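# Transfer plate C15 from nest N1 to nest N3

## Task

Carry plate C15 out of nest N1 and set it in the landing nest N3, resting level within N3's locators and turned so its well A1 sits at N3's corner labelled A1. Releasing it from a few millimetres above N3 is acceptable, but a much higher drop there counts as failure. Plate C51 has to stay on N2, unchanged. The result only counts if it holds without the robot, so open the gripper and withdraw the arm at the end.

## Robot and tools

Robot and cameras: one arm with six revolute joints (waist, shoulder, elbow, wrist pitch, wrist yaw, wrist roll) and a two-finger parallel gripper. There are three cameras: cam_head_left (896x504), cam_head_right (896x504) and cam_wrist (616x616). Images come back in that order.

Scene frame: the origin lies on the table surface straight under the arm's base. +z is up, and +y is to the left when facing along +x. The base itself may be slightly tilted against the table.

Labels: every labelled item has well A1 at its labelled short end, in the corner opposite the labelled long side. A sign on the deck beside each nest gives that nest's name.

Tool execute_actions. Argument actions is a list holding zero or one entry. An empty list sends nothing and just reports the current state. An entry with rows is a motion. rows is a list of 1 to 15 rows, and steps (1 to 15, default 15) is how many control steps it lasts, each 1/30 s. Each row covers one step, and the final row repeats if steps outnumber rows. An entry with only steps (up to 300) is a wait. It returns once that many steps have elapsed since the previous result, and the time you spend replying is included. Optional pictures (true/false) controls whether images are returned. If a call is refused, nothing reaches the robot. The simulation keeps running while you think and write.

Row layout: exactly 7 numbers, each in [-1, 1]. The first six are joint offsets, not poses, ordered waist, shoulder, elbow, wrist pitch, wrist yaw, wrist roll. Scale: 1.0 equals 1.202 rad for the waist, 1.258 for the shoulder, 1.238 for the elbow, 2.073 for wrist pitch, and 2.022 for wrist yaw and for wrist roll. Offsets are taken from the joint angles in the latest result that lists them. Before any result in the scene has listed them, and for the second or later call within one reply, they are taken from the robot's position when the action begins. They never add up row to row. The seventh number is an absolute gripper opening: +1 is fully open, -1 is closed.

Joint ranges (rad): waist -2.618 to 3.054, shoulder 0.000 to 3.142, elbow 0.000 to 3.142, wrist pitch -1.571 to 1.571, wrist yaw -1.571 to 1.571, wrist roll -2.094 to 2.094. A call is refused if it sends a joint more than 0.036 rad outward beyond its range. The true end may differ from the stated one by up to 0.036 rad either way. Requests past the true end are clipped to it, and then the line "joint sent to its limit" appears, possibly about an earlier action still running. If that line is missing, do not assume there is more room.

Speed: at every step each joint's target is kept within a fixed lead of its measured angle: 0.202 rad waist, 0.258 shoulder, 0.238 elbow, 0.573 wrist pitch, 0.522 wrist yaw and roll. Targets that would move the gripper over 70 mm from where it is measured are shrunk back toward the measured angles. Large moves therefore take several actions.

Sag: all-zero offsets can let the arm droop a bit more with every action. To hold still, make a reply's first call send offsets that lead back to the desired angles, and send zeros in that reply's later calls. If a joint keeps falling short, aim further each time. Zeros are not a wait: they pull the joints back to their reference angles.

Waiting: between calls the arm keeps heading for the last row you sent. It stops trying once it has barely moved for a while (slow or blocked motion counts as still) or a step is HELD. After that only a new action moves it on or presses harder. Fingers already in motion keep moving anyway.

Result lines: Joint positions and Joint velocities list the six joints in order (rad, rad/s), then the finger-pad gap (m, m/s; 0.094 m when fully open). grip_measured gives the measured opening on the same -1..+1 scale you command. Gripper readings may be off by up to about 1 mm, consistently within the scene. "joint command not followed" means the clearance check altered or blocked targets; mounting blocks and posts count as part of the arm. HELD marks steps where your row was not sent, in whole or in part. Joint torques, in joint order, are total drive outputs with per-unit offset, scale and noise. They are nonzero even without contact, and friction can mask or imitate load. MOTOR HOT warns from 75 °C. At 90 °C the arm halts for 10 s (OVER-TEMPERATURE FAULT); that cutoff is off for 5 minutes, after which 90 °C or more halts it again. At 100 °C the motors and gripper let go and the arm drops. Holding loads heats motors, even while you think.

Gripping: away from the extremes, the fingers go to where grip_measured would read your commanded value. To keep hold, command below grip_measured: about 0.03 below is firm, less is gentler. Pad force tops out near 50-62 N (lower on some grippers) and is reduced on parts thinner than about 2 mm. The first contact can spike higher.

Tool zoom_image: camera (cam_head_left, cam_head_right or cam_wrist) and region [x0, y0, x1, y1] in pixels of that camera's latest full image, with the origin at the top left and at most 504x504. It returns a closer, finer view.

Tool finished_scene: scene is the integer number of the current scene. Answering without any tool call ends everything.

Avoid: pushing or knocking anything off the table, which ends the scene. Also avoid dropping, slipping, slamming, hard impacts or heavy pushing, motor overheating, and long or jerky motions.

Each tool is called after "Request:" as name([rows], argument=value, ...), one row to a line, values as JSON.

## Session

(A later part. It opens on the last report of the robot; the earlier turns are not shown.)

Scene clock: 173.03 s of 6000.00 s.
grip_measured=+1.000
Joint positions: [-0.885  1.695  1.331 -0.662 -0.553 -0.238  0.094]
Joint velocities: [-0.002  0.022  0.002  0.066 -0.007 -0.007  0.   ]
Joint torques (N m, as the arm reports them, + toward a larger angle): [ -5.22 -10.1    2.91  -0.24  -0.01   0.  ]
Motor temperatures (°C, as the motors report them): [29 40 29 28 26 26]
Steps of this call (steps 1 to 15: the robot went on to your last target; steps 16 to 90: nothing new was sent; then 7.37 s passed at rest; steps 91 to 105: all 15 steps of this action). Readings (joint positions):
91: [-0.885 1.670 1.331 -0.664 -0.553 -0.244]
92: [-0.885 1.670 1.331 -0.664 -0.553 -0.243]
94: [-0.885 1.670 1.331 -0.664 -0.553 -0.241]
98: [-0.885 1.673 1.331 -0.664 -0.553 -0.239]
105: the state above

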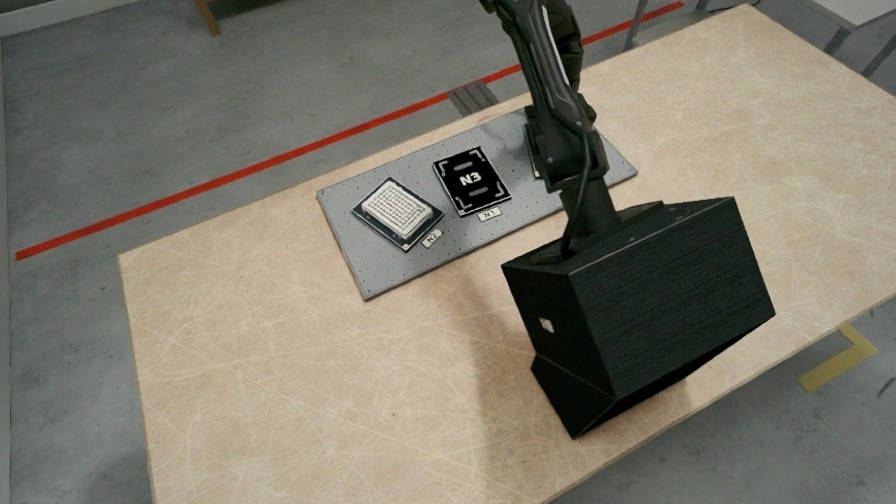

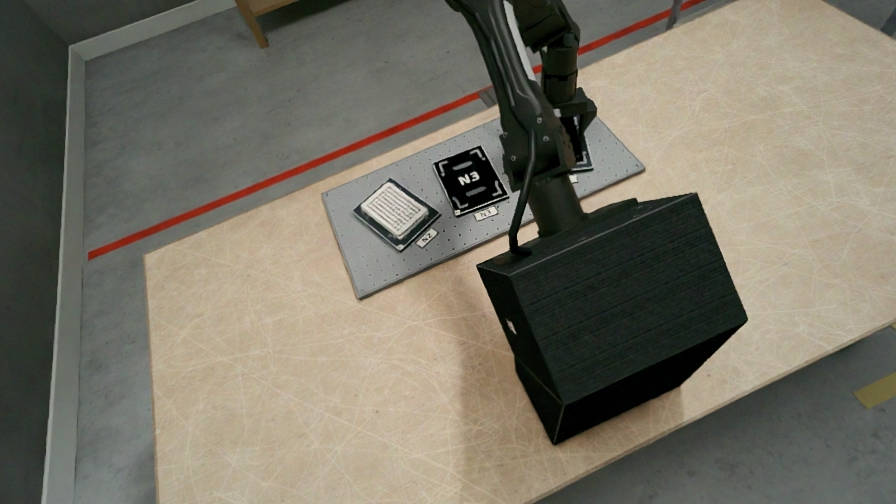

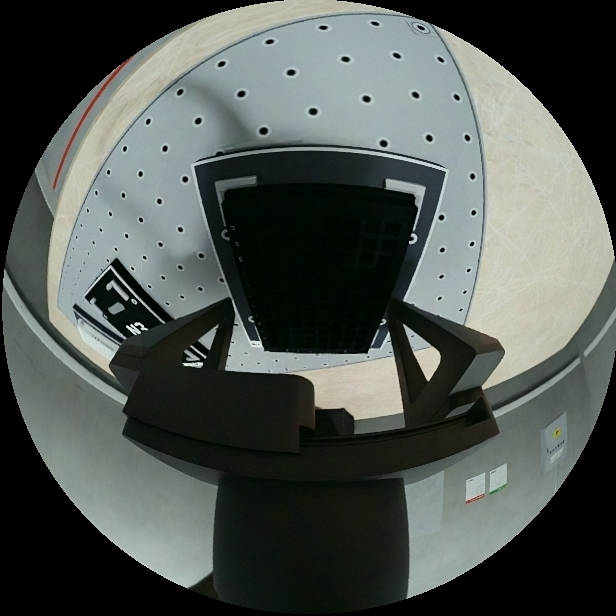

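Request:
execute_actions([
  {"rows":[[-0.012,-0.012,0,0,0,0,1],[-0.018,-0.016,0,0,0,0,1],[-0.022,-0.016,0,0,0,0,1],[-0.025,-0.016,0,0,0,0,1],[-0.027,-0.016,0,0,0,0,1]],"steps":12},
])

Request:
zoom_image(camera="cam_wrist", region=[180,140,450,380])

Scene clock: 182.60 s of 6000.00 s.
grip_measured=+1.000
Joint positions: [-0.897  1.695  1.331 -0.662 -0.553 -0.238  0.094]
Joint velocities: [-0.017 -0.002  0.007  0.007  0.022  0.037  0.   ]
Joint torques (N m, as the arm reports them, + toward a larger angle): [ -5.36 -11.96   2.67  -0.37  -0.01  -0.03]
Motor temperatures (°C, as the motors report them): [30 40 29 28 26 26]
Steps of this call (steps 1 to 15: the robot went on to your last target; steps 16 to 90: nothing new was sent; then 6.17 s passed at rest; steps 91 to 102: all 12 steps of this action). Readings (joint positions):
91: [-0.885 1.695 1.331 -0.662 -0.553 -0.238]
92: [-0.885 1.695 1.331 -0.662 -0.553 -0.238]
94: [-0.886 1.695 1.331 -0.662 -0.553 -0.238]
98: [-0.894 1.695 1.331 -0.662 -0.553 -0.238]
102: the state above

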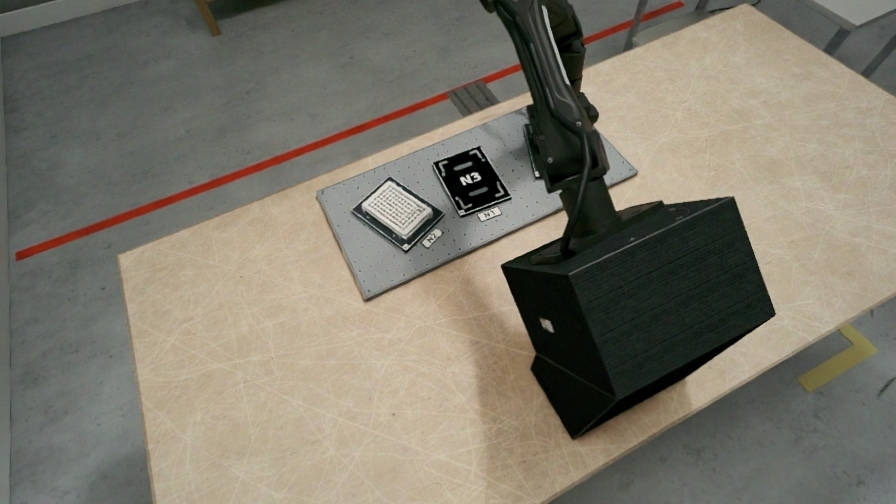

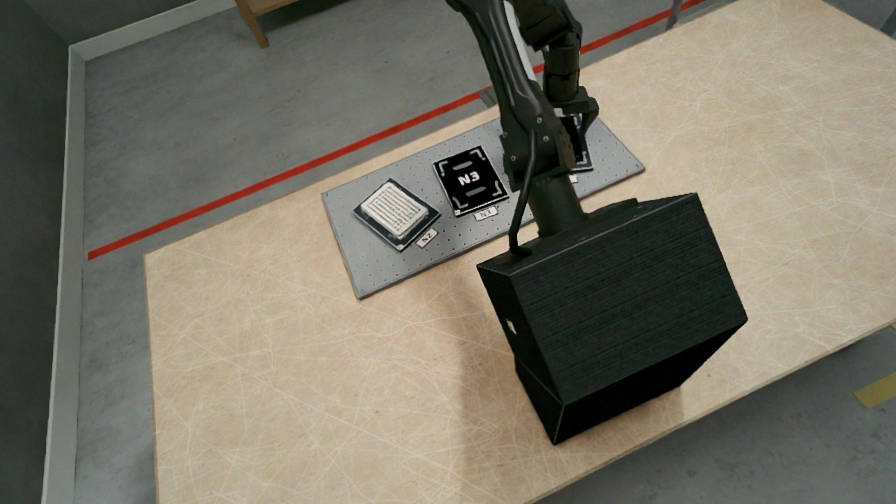

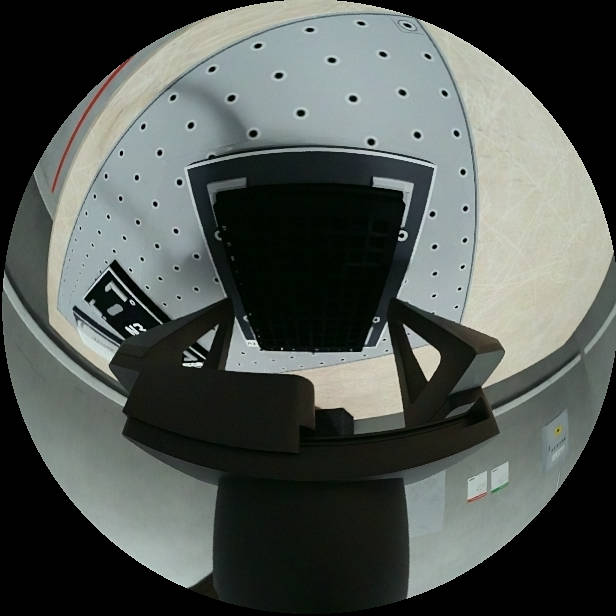

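Region (180, 140, 450, 380) of cam_wrist's 616x616 image, scaled by 1.867, with more detail than that image has.

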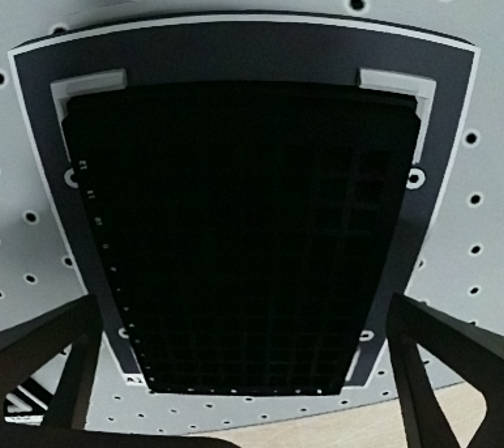

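Request:
execute_actions([
  {"rows":[[0,0.01,0,0.002,0,0,1],[0.002,0.017,0,0.004,0,0,1],[0.003,0.022,0,0.006,0,0,1],[0.004,0.026,0,0.008,0,0,1],[0.005,0.03,0,0.01,0,0,1],[0.006,0.033,0,0.012,0,0,1],[0.007,0.036,0,0.014,0,0,1]],"steps":14},
])

Request:
zoom_image(camera="cam_wrist", region=[180,140,450,380])

Scene clock: 194.97 s of 6000.00 s.
grip_measured=+1.000
Joint positions: [-0.886  1.735  1.331 -0.653 -0.552 -0.238  0.094]
Joint velocities: [ 0.002  0.012 -0.012  0.037 -0.066 -0.11   0.   ]
Joint torques (N m, as the arm reports them, + toward a larger angle): [-4.16 -9.5   3.01 -0.21 -0.04 -0.01]
Motor temperatures (°C, as the motors report them): [30 40 29 28 26 26]
Steps of this call (steps 1 to 15: the robot went on to your last target; steps 16 to 90: nothing new was sent; then 8.90 s passed at rest; steps 91 to 104: all 14 steps of this action). Readings (joint positions):
91: [-0.897 1.695 1.331 -0.662 -0.553 -0.238]
92: [-0.896 1.697 1.331 -0.662 -0.553 -0.238]
94: [-0.894 1.704 1.331 -0.661 -0.553 -0.238]
98: [-0.887 1.731 1.331 -0.655 -0.553 -0.238]
104: the state above

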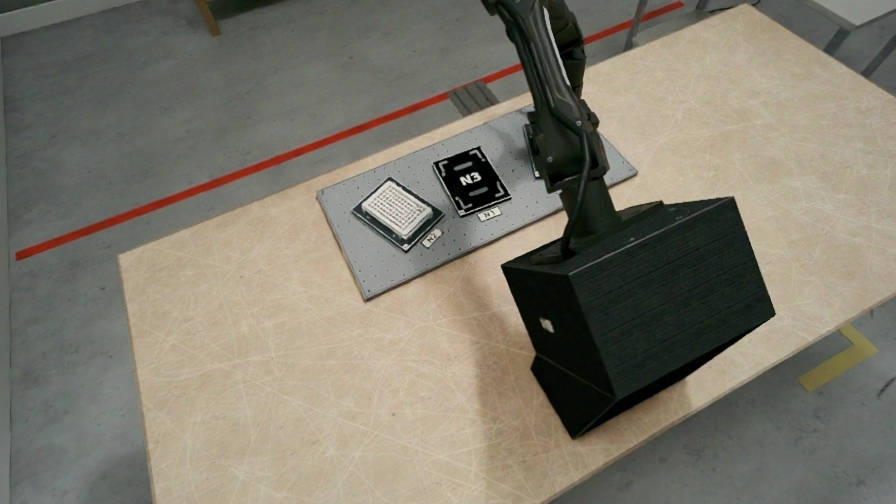

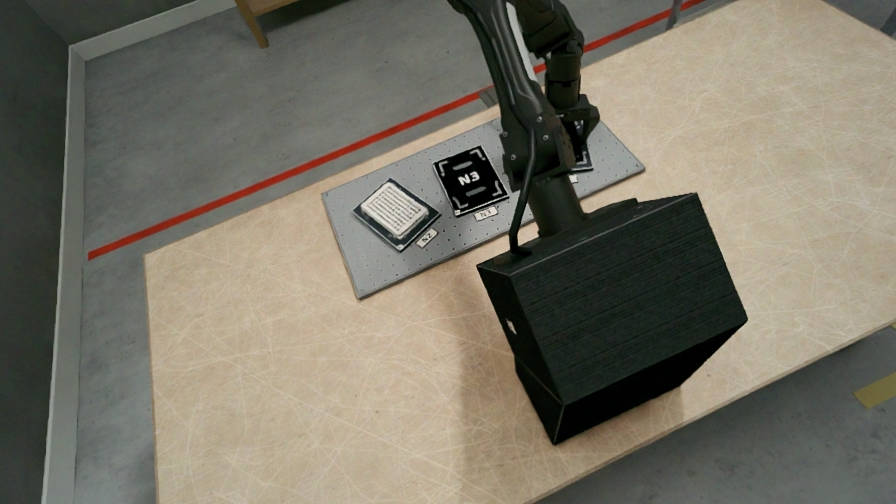

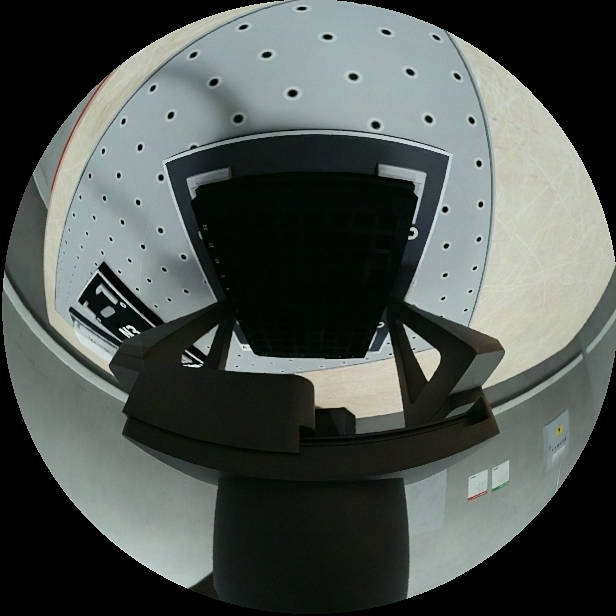

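Region (180, 140, 450, 380) of cam_wrist's 616x616 image, scaled by 1.867, with more detail than that image has.

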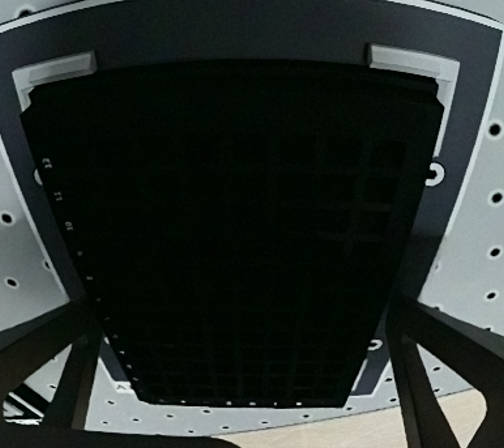

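Request:
execute_actions([
  {"rows":[[0,0,0,0,0,0,0.95],[0,0,0,0,0,0,0.9],[0,0,0,0,0,0,0.85],[0,0,0,0,0,0,0.8],[0,0,0,0,0,0,0.76],[0,0,0,0,0,0,0.72],[0,0,0,0,0,0,0.68],[0,0,0,0,0,0,0.66]],"steps":15},
])

Scene clock: 203.10 s of 6000.00 s.
grip_measured=+0.745
Joint positions: [-0.884  1.735  1.331 -0.656 -0.552 -0.238  0.082]
Joint velocities: [-0.017 -0.007 -0.002 -0.022  0.007  0.066  0.001]
Joint torques (N m, as the arm reports them, + toward a larger angle): [ -4.16 -10.04   2.54  -0.36  -0.07  -0.04]
Motor temperatures (°C, as the motors report them): [30 40 29 28 26 26]
Steps of this call (steps 1 to 15: the robot went on to your last target; steps 16 to 90: nothing new was sent; then 4.63 s passed at rest; steps 91 to 105: all 15 steps of this action). Readings (joint positions):
91: [-0.886 1.735 1.331 -0.653 -0.551 -0.238]
92: [-0.886 1.735 1.331 -0.653 -0.549 -0.238]
94: [-0.885 1.735 1.331 -0.655 -0.552 -0.238]
98: [-0.884 1.735 1.331 -0.656 -0.552 -0.238]
105: the state above

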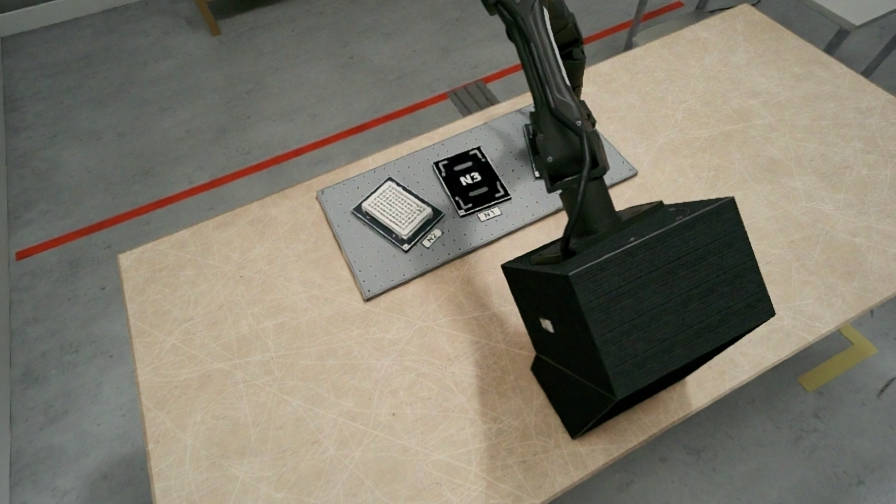

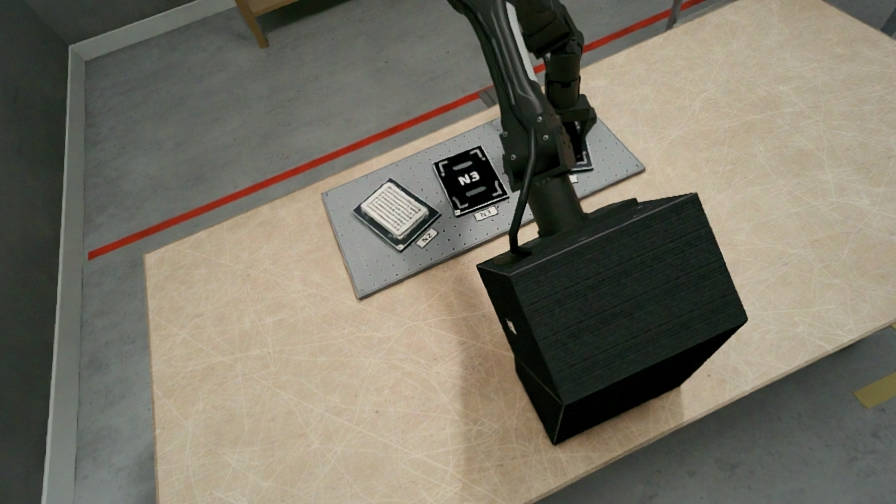

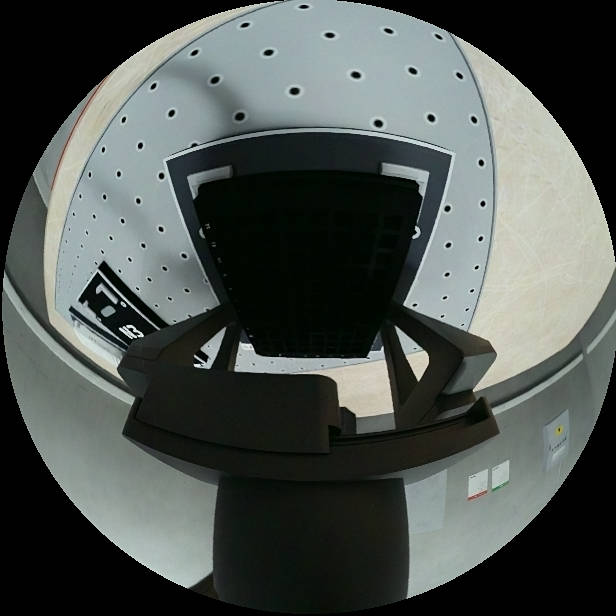

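Request:
execute_actions([
  {"rows":[[-0.006,-0.018,0,-0.003,0,0,0.7],[-0.014,-0.028,0.003,-0.009,-0.002,0,0.7],[-0.022,-0.037,0.007,-0.017,-0.004,0,0.7],[-0.031,-0.045,0.011,-0.026,-0.007,0,0.7],[-0.04,-0.053,0.016,-0.035,-0.01,0,0.7],[-0.049,-0.06,0.021,-0.044,-0.013,0,0.7],[-0.058,-0.066,0.026,-0.053,-0.016,0,0.7],[-0.067,-0.072,0.03,-0.062,-0.018,0,0.7]],"steps":15},
])

Scene clock: 223.07 s of 6000.00 s.
grip_measured=+0.745
Joint positions: [-0.95   1.66   1.351 -0.756 -0.578 -0.238  0.082]
Joint velocities: [ 0.012  0.017  0.007 -0.081  0.007 -0.007  0.   ]
Joint torques (N m, as the arm reports them, + toward a larger angle): [ -4.92 -11.27   4.46  -0.59   0.01  -0.02]
Motor temperatures (°C, as the motors report them): [29 40 29 28 26 26]
Steps of this call (steps 1 to 15: the robot went on to your last target; steps 16 to 90: nothing new was sent; then 16.47 s passed at rest; steps 91 to 105: all 15 steps of this action). Readings (joint positions):
91: [-0.884 1.734 1.331 -0.656 -0.552 -0.238]
92: [-0.884 1.733 1.331 -0.657 -0.552 -0.238]
94: [-0.885 1.726 1.331 -0.665 -0.552 -0.238]
98: [-0.916 1.689 1.333 -0.714 -0.566 -0.238]
105: the state above

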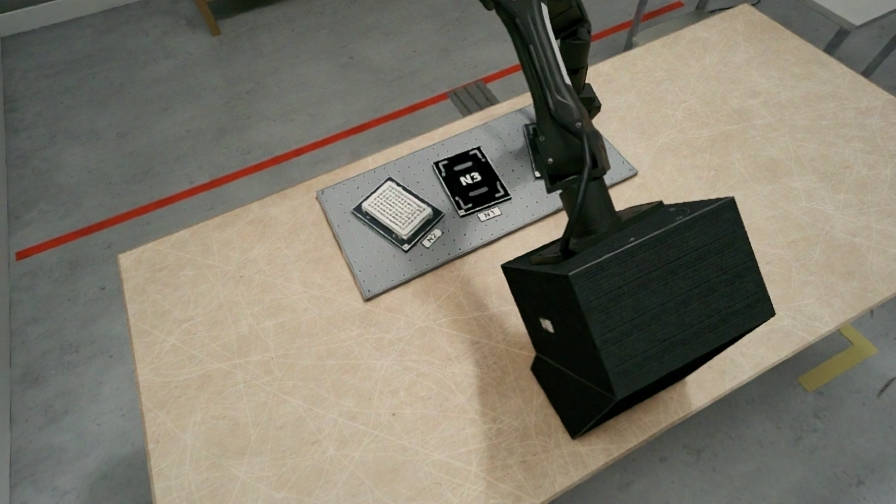

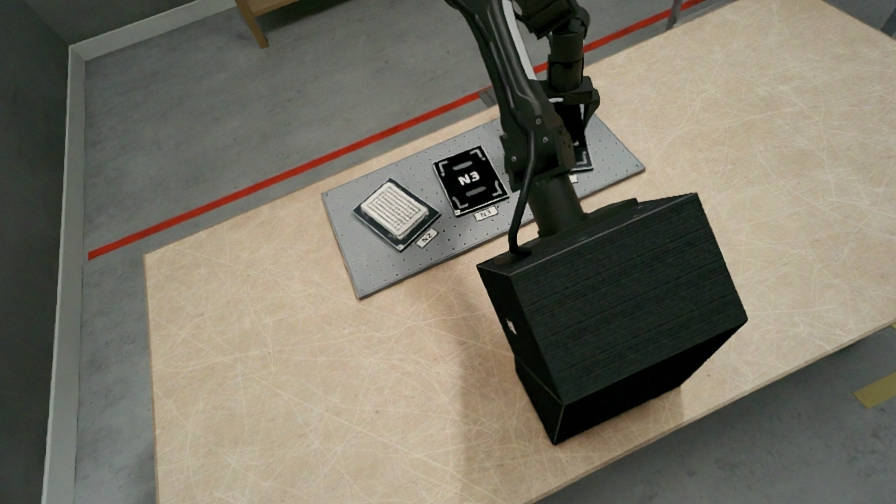

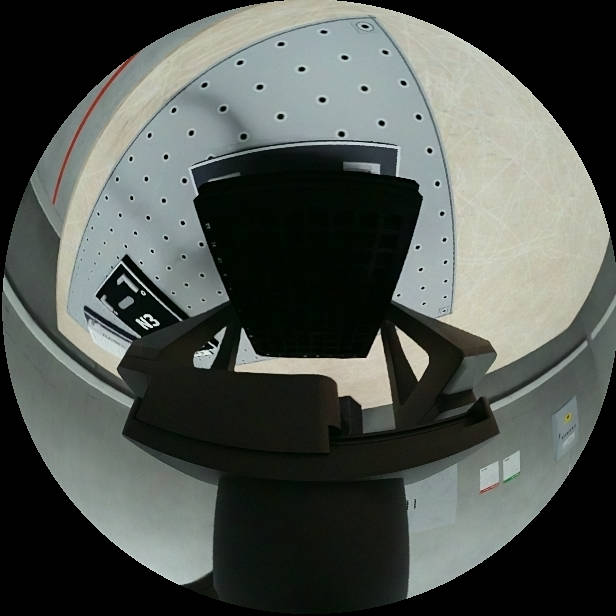

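Request:
execute_actions([
  {"rows":[[0.03,-0.035,-0.005,0,0.012,0.01,0.7],[0.07,-0.065,-0.02,0,0.028,0.02,0.7],[0.115,-0.095,-0.036,0.002,0.045,0.03,0.7],[0.16,-0.12,-0.052,0.004,0.062,0.04,0.7],[0.205,-0.145,-0.068,0.006,0.079,0.05,0.7],[0.25,-0.168,-0.084,0.008,0.096,0.06,0.7],[0.295,-0.19,-0.1,0.01,0.113,0.07,0.7],[0.34,-0.21,-0.116,0.012,0.13,0.08,0.7],[0.385,-0.23,-0.132,0.014,0.147,0.09,0.7],[0.43,-0.25,-0.148,0.016,0.164,0.1,0.7],[0.475,-0.268,-0.164,0.018,0.181,0.11,0.7],[0.52,-0.286,-0.18,0.02,0.198,0.12,0.7],[0.565,-0.302,-0.195,0.022,0.215,0.13,0.7],[0.605,-0.317,-0.208,0.024,0.23,0.14,0.7],[0.636,-0.329,-0.218,0.026,0.241,0.15,0.7]],"steps":15},
], pictures=false)

Request:
execute_actions([
  {"steps":25},
])

Scene clock: 250.23 s of 6000.00 s.
grip_measured=+0.745
Joint positions: [-0.258  1.294  1.126 -0.717 -0.229 -0.022  0.082]
Joint velocities: [ 1.282 -0.496 -0.554  0.037  0.901  0.549  0.001]
Joint torques (N m, as the arm reports them, + toward a larger angle): [ -0.66 -11.99   2.91  -0.3   -0.05   0.05]
Motor temperatures (°C, as the motors report them): [30 41 29 28 26 26]
Steps of this call (steps 1 to 30: the robot went on to your last target; steps 31 to 90: nothing new was sent; then 23.67 s passed at rest; steps 91 to 105: all 15 steps of this action). Readings (joint positions):
91: [-0.946 1.658 1.351 -0.772 -0.576 -0.235]
92: [-0.935 1.652 1.348 -0.769 -0.562 -0.228]
94: [-0.874 1.611 1.322 -0.759 -0.518 -0.207]
98: [-0.634 1.477 1.254 -0.745 -0.427 -0.149]
105: the state above

Scene clock: 251.07 s of 6000.00 s.
grip_measured=+0.745
Joint positions: [-0.179  1.267  1.09  -0.716 -0.096  0.062  0.082]
Joint velocities: [-0.002  0.002 -0.012 -0.051 -0.007  0.007 -0.001]
Joint torques (N m, as the arm reports them, + toward a larger angle): [ -0.3  -11.94   2.9   -0.27  -0.02   0.06]
Motor temperatures (°C, as the motors report them): [30 41 29 28 26 26]
Steps of this call (steps 1 to 25: the robot went on to your last target). Readings (joint positions):
1: [-0.219 1.280 1.110 -0.717 -0.206 -0.006]
2: [-0.193 1.272 1.099 -0.717 -0.191 0.007]
4: [-0.178 1.267 1.092 -0.717 -0.164 0.026]
8: [-0.179 1.267 1.090 -0.717 -0.121 0.047]
25: the state above

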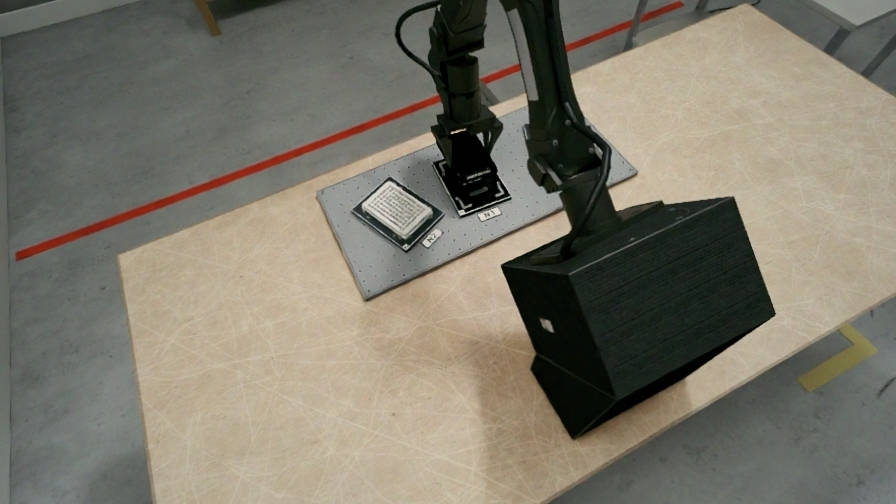

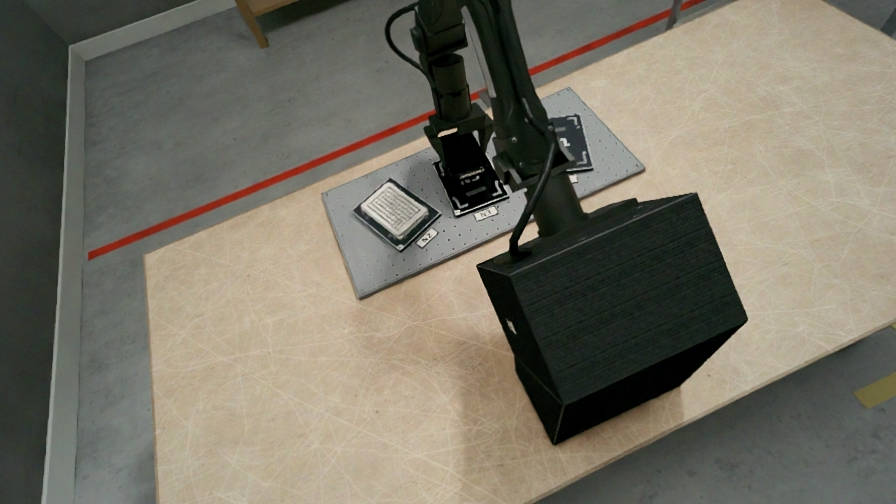

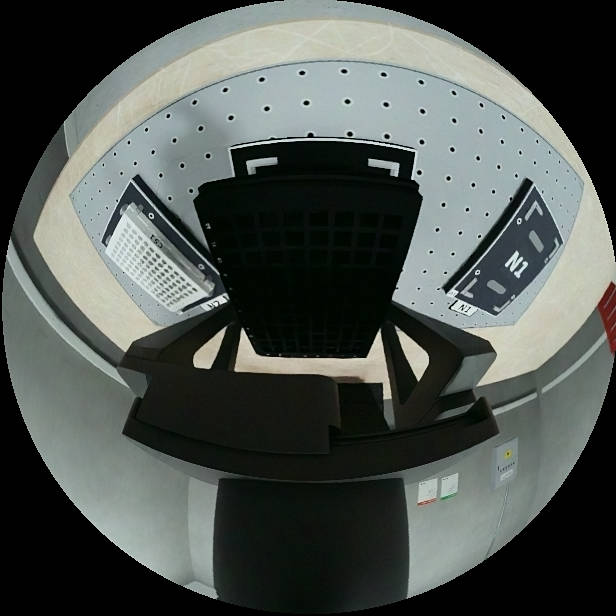

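Request:
execute_actions([
  {"rows":[[-0.004,0.015,0,0.006,0,0.002,0.7],[-0.008,0.027,0,0.012,0,0.004,0.7],[-0.012,0.038,0,0.019,0,0.006,0.7],[-0.016,0.048,0,0.026,0,0.008,0.7],[-0.02,0.058,0,0.033,0,0.01,0.7],[-0.022,0.067,0,0.04,0,0.01,0.7],[-0.022,0.075,0,0.047,0,0.01,0.7],[-0.022,0.082,0,0.053,0,0.01,0.7]],"steps":15},
])

Scene clock: 264.13 s of 6000.00 s.
grip_measured=+0.745
Joint positions: [-0.196  1.377  1.09  -0.63  -0.096  0.076  0.082]
Joint velocities: [-0.012  0.007 -0.012  0.081 -0.007 -0.037 -0.001]
Joint torques (N m, as the arm reports them, + toward a larger angle): [ -0.45 -10.85   3.17  -0.36  -0.07   0.05]
Motor temperatures (°C, as the motors report them): [29 41 29 28 26 26]
Steps of this call (steps 1 to 15: the robot went on to your last target; steps 16 to 90: nothing new was sent; then 9.57 s passed at rest; steps 91 to 105: all 15 steps of this action). Readings (joint positions):
91: [-0.179 1.269 1.090 -0.716 -0.096 0.062]
92: [-0.179 1.272 1.090 -0.714 -0.096 0.062]
94: [-0.181 1.290 1.090 -0.704 -0.096 0.065]
98: [-0.194 1.349 1.090 -0.667 -0.096 0.072]
105: the state above

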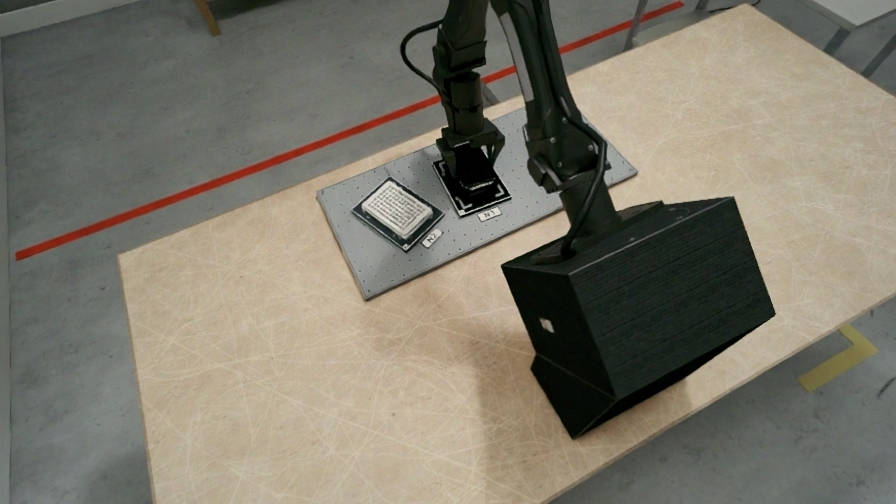

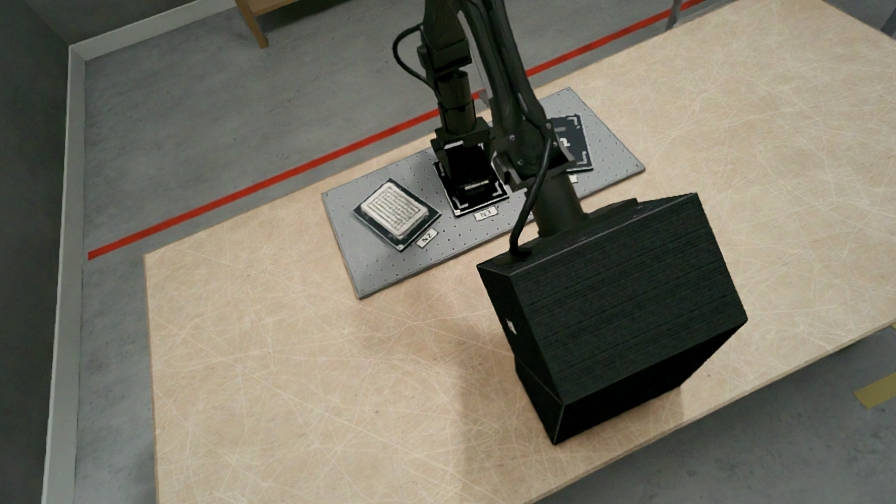

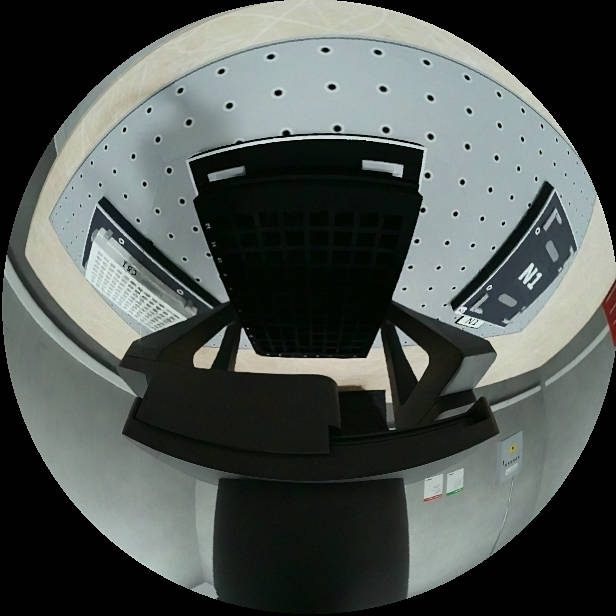

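Request:
execute_actions([
  {"rows":[[0.002,0,0,0.006,0,-0.004,0.7],[0.004,0,0,0.012,0,-0.008,0.7],[0.006,0.008,0,0.017,0,-0.012,0.7],[0.008,0.015,0,0.022,0,-0.014,0.7],[0.009,0.021,0,0.027,0,-0.014,0.7],[0.009,0.026,0,0.032,0,-0.014,0.7],[0.009,0.03,0,0.036,0,-0.014,0.7],[0.009,0.033,0,0.039,0,-0.014,0.7]],"steps":15},
])

Request:
zoom_image(camera="cam_wrist", region=[150,110,470,300])

Scene clock: 277.13 s of 6000.00 s.
grip_measured=+0.745
Joint positions: [-0.196  1.419  1.09  -0.569 -0.096  0.055  0.082]
Joint velocities: [-0.012 -0.017 -0.007  0.139 -0.022  0.022 -0.   ]
Joint torques (N m, as the arm reports them, + toward a larger angle): [  1.   -10.44   3.11  -0.36  -0.06  -0.06]
Motor temperatures (°C, as the motors report them): [29 41 29 28 26 26]
Steps of this call (steps 1 to 15: the robot went on to your last target; steps 16 to 90: nothing new was sent; then 9.50 s passed at rest; steps 91 to 105: all 15 steps of this action). Readings (joint positions):
91: [-0.196 1.377 1.090 -0.620 -0.096 0.077]
92: [-0.196 1.377 1.090 -0.620 -0.096 0.075]
94: [-0.196 1.378 1.090 -0.617 -0.096 0.069]
98: [-0.196 1.401 1.090 -0.590 -0.096 0.060]
105: the state above

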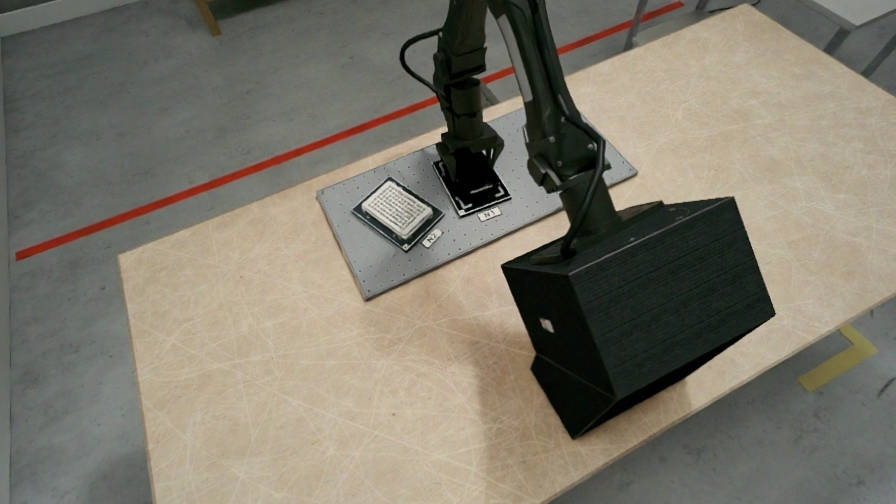

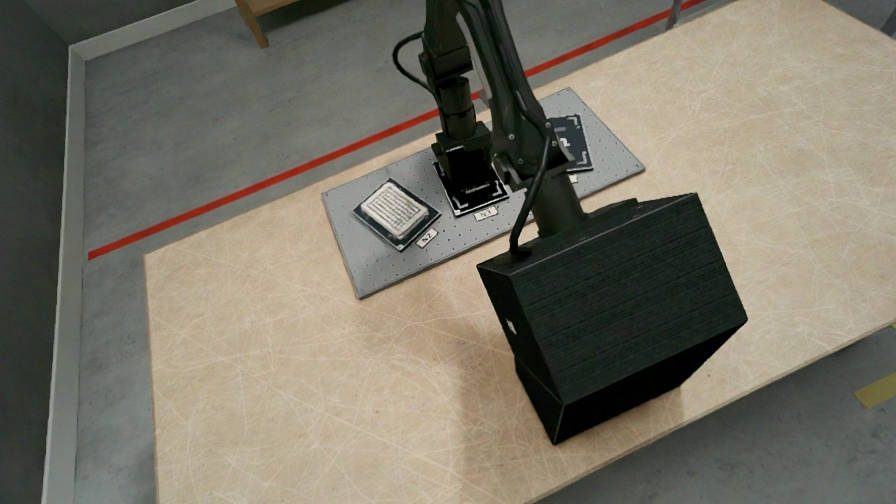

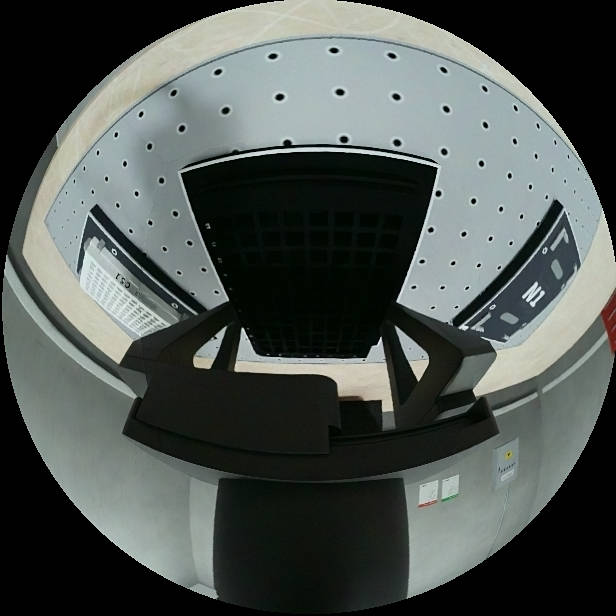

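Region (150, 110, 470, 300) of cam_wrist's 616x616 image, scaled by 1.575, with more detail than that image has; it fills the top 299 rows of this view, and the rest is white.

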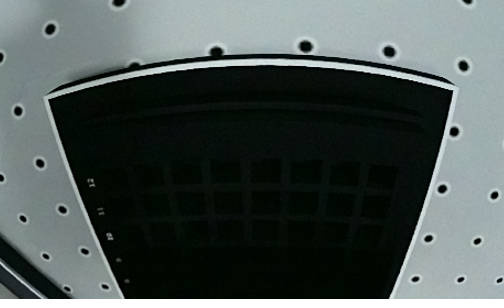

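Request:
execute_actions([
  {"rows":[[0,-0.01,-0.006,0.008,0,0,0.7],[0,-0.012,-0.013,0.012,0,0,0.7],[0,-0.012,-0.02,0.016,0,0,0.7],[0,-0.012,-0.026,0.02,0,0,0.7],[0,-0.012,-0.031,0.023,0,0,0.7]],"steps":15},
])

Scene clock: 290.93 s of 6000.00 s.
grip_measured=+0.745
Joint positions: [-0.196  1.419  1.063 -0.538 -0.096  0.053  0.082]
Joint velocities: [-0.012 -0.007 -0.017  0.051 -0.007  0.022 -0.   ]
Joint torques (N m, as the arm reports them, + toward a larger angle): [  0.09 -11.82   2.06  -0.28  -0.05   0.  ]
Motor temperatures (°C, as the motors report them): [29 41 29 28 26 26]
Steps of this call (steps 1 to 15: the robot went on to your last target; steps 16 to 90: nothing new was sent; then 10.30 s passed at rest; steps 91 to 105: all 15 steps of this action). Readings (joint positions):
91: [-0.196 1.419 1.090 -0.563 -0.096 0.053]
92: [-0.196 1.419 1.090 -0.563 -0.096 0.053]
94: [-0.196 1.419 1.086 -0.555 -0.096 0.053]
98: [-0.196 1.419 1.066 -0.543 -0.096 0.053]
105: the state above

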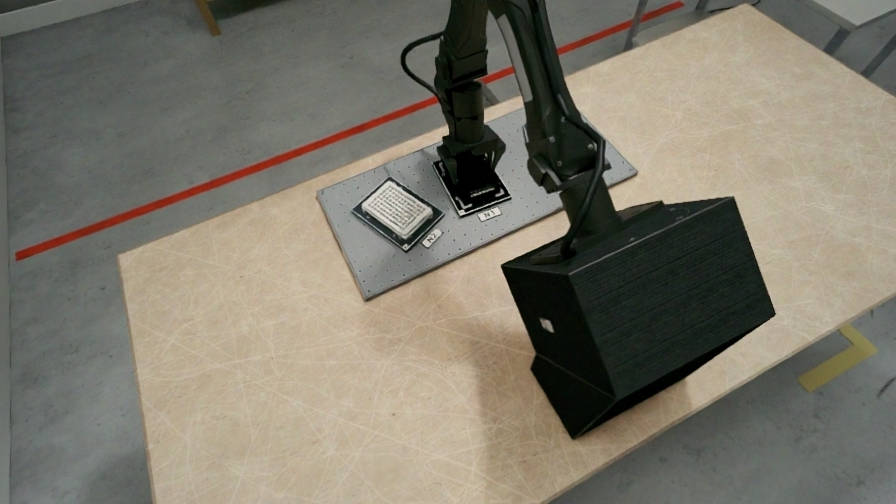

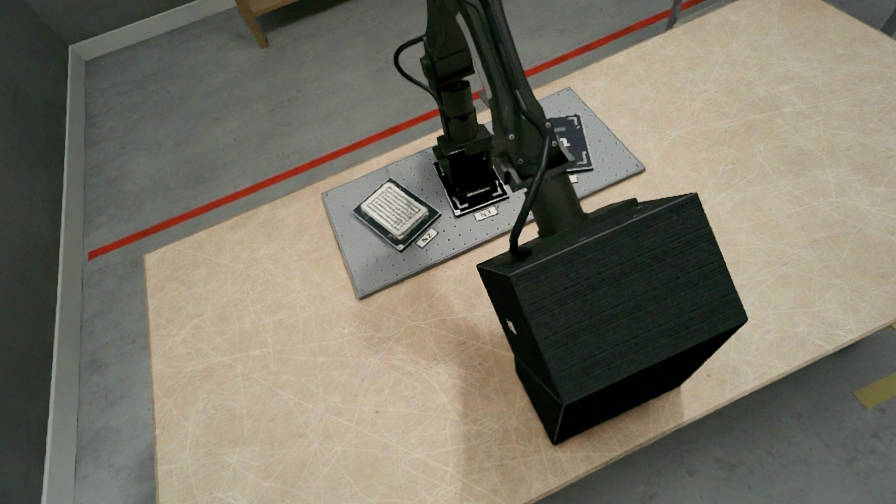

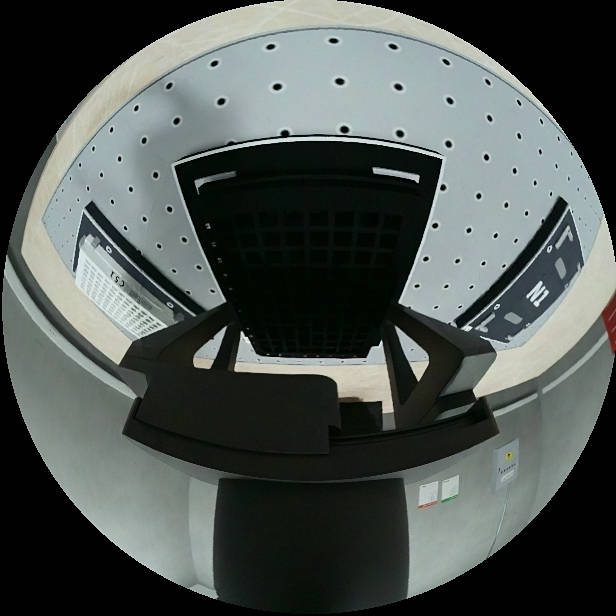

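Request:
execute_actions([
  {"rows":[[0,0.008,-0.003,0.003,0,-0.003,0.7],[0,0.014,-0.006,0.006,0,-0.005,0.7],[0,0.019,-0.009,0.009,0,-0.005,0.7],[0,0.023,-0.011,0.012,0,-0.005,0.7],[0,0.027,-0.012,0.015,0,-0.005,0.7],[0,0.03,-0.012,0.017,0,-0.005,0.7],[0,0.033,-0.012,0.019,0,-0.005,0.7]],"steps":15},
])

Request:
zoom_image(camera="cam_wrist", region=[150,110,470,300])

Request:
zoom_image(camera="cam_head_left", region=[420,140,530,230])

Scene clock: 304.93 s of 6000.00 s.
grip_measured=+0.745
Joint positions: [-0.196  1.437  1.063 -0.522 -0.098  0.05   0.082]
Joint velocities: [-0.017 -0.007 -0.002  0.051 -0.066 -0.022 -0.   ]
Joint torques (N m, as the arm reports them, + toward a larger angle): [ 0.1  -8.26  1.59 -0.16 -0.05 -0.05]
Motor temperatures (°C, as the motors report them): [29 41 29 28 26 26]
Steps of this call (steps 1 to 15: the robot went on to your last target; steps 16 to 90: nothing new was sent; then 10.50 s passed at rest; steps 91 to 105: all 15 steps of this action). Readings (joint positions):
91: [-0.196 1.419 1.063 -0.536 -0.096 0.053]
92: [-0.196 1.420 1.063 -0.536 -0.096 0.053]
94: [-0.196 1.428 1.063 -0.532 -0.096 0.051]
98: [-0.196 1.437 1.063 -0.522 -0.098 0.050]
105: the state above

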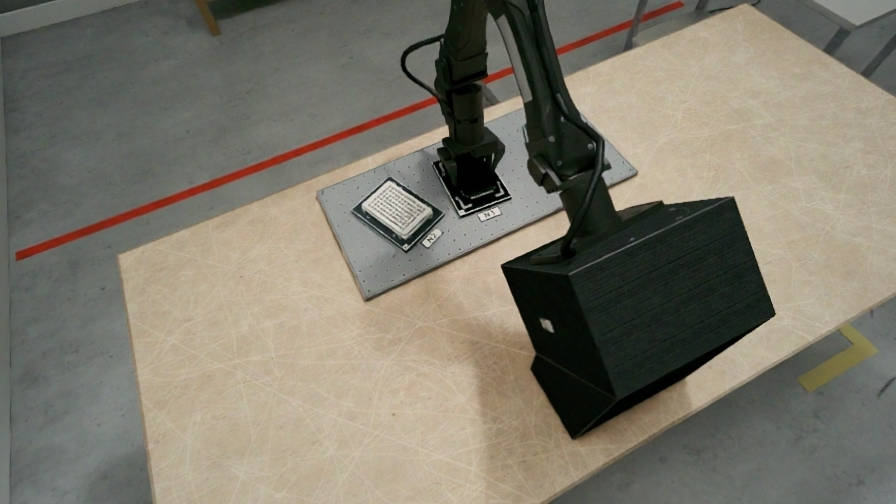

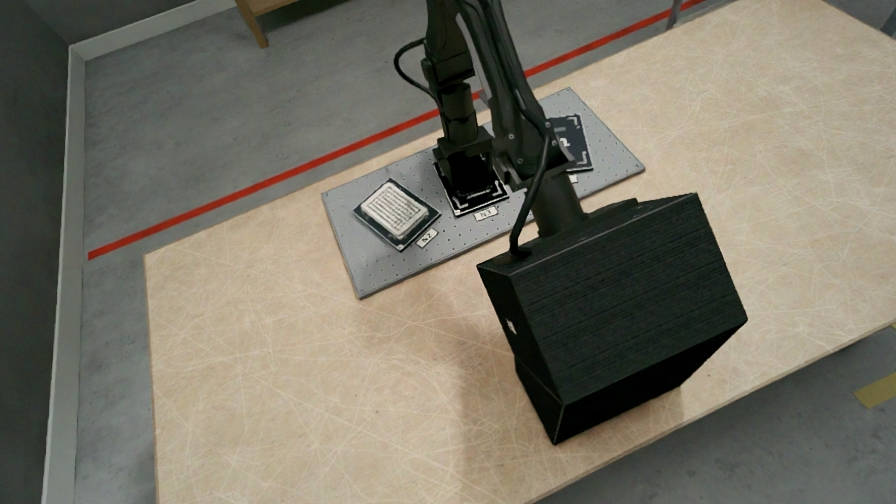

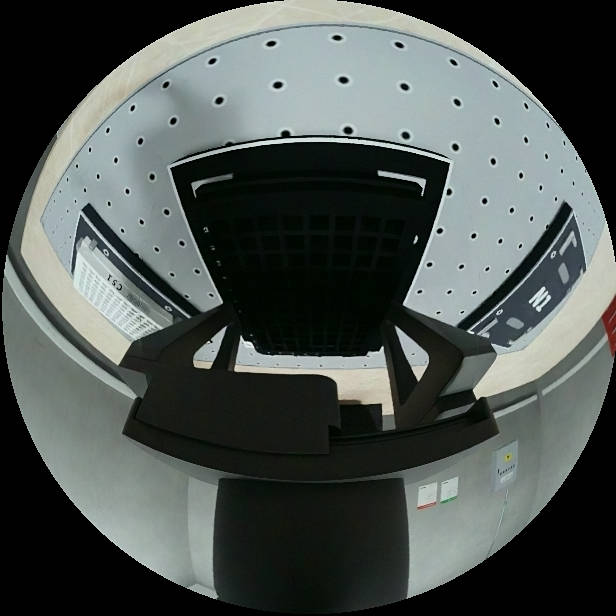

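Region (150, 110, 470, 300) of cam_wrist's 616x616 image, scaled by 1.575, with more detail than that image has; it fills the top 299 rows of this view, and the rest is white.

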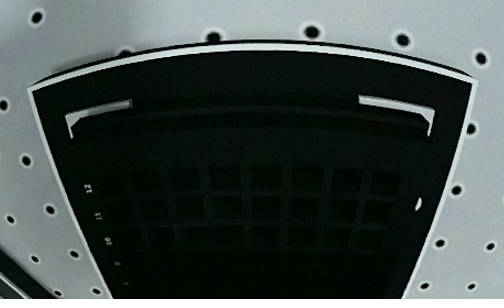

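Region (420, 140, 530, 230) of cam_head_left's 896x504 image, scaled by 4.582, with more detail than that image has; it fills the top 412 rows of this view, and the rest is white.

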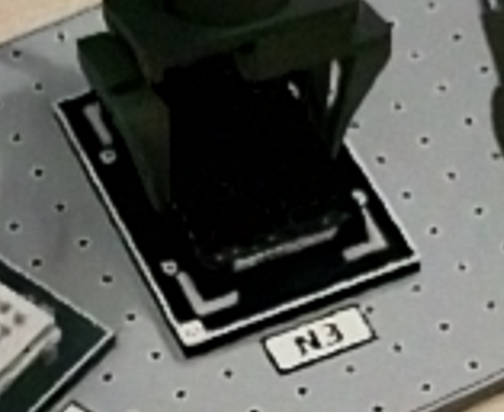

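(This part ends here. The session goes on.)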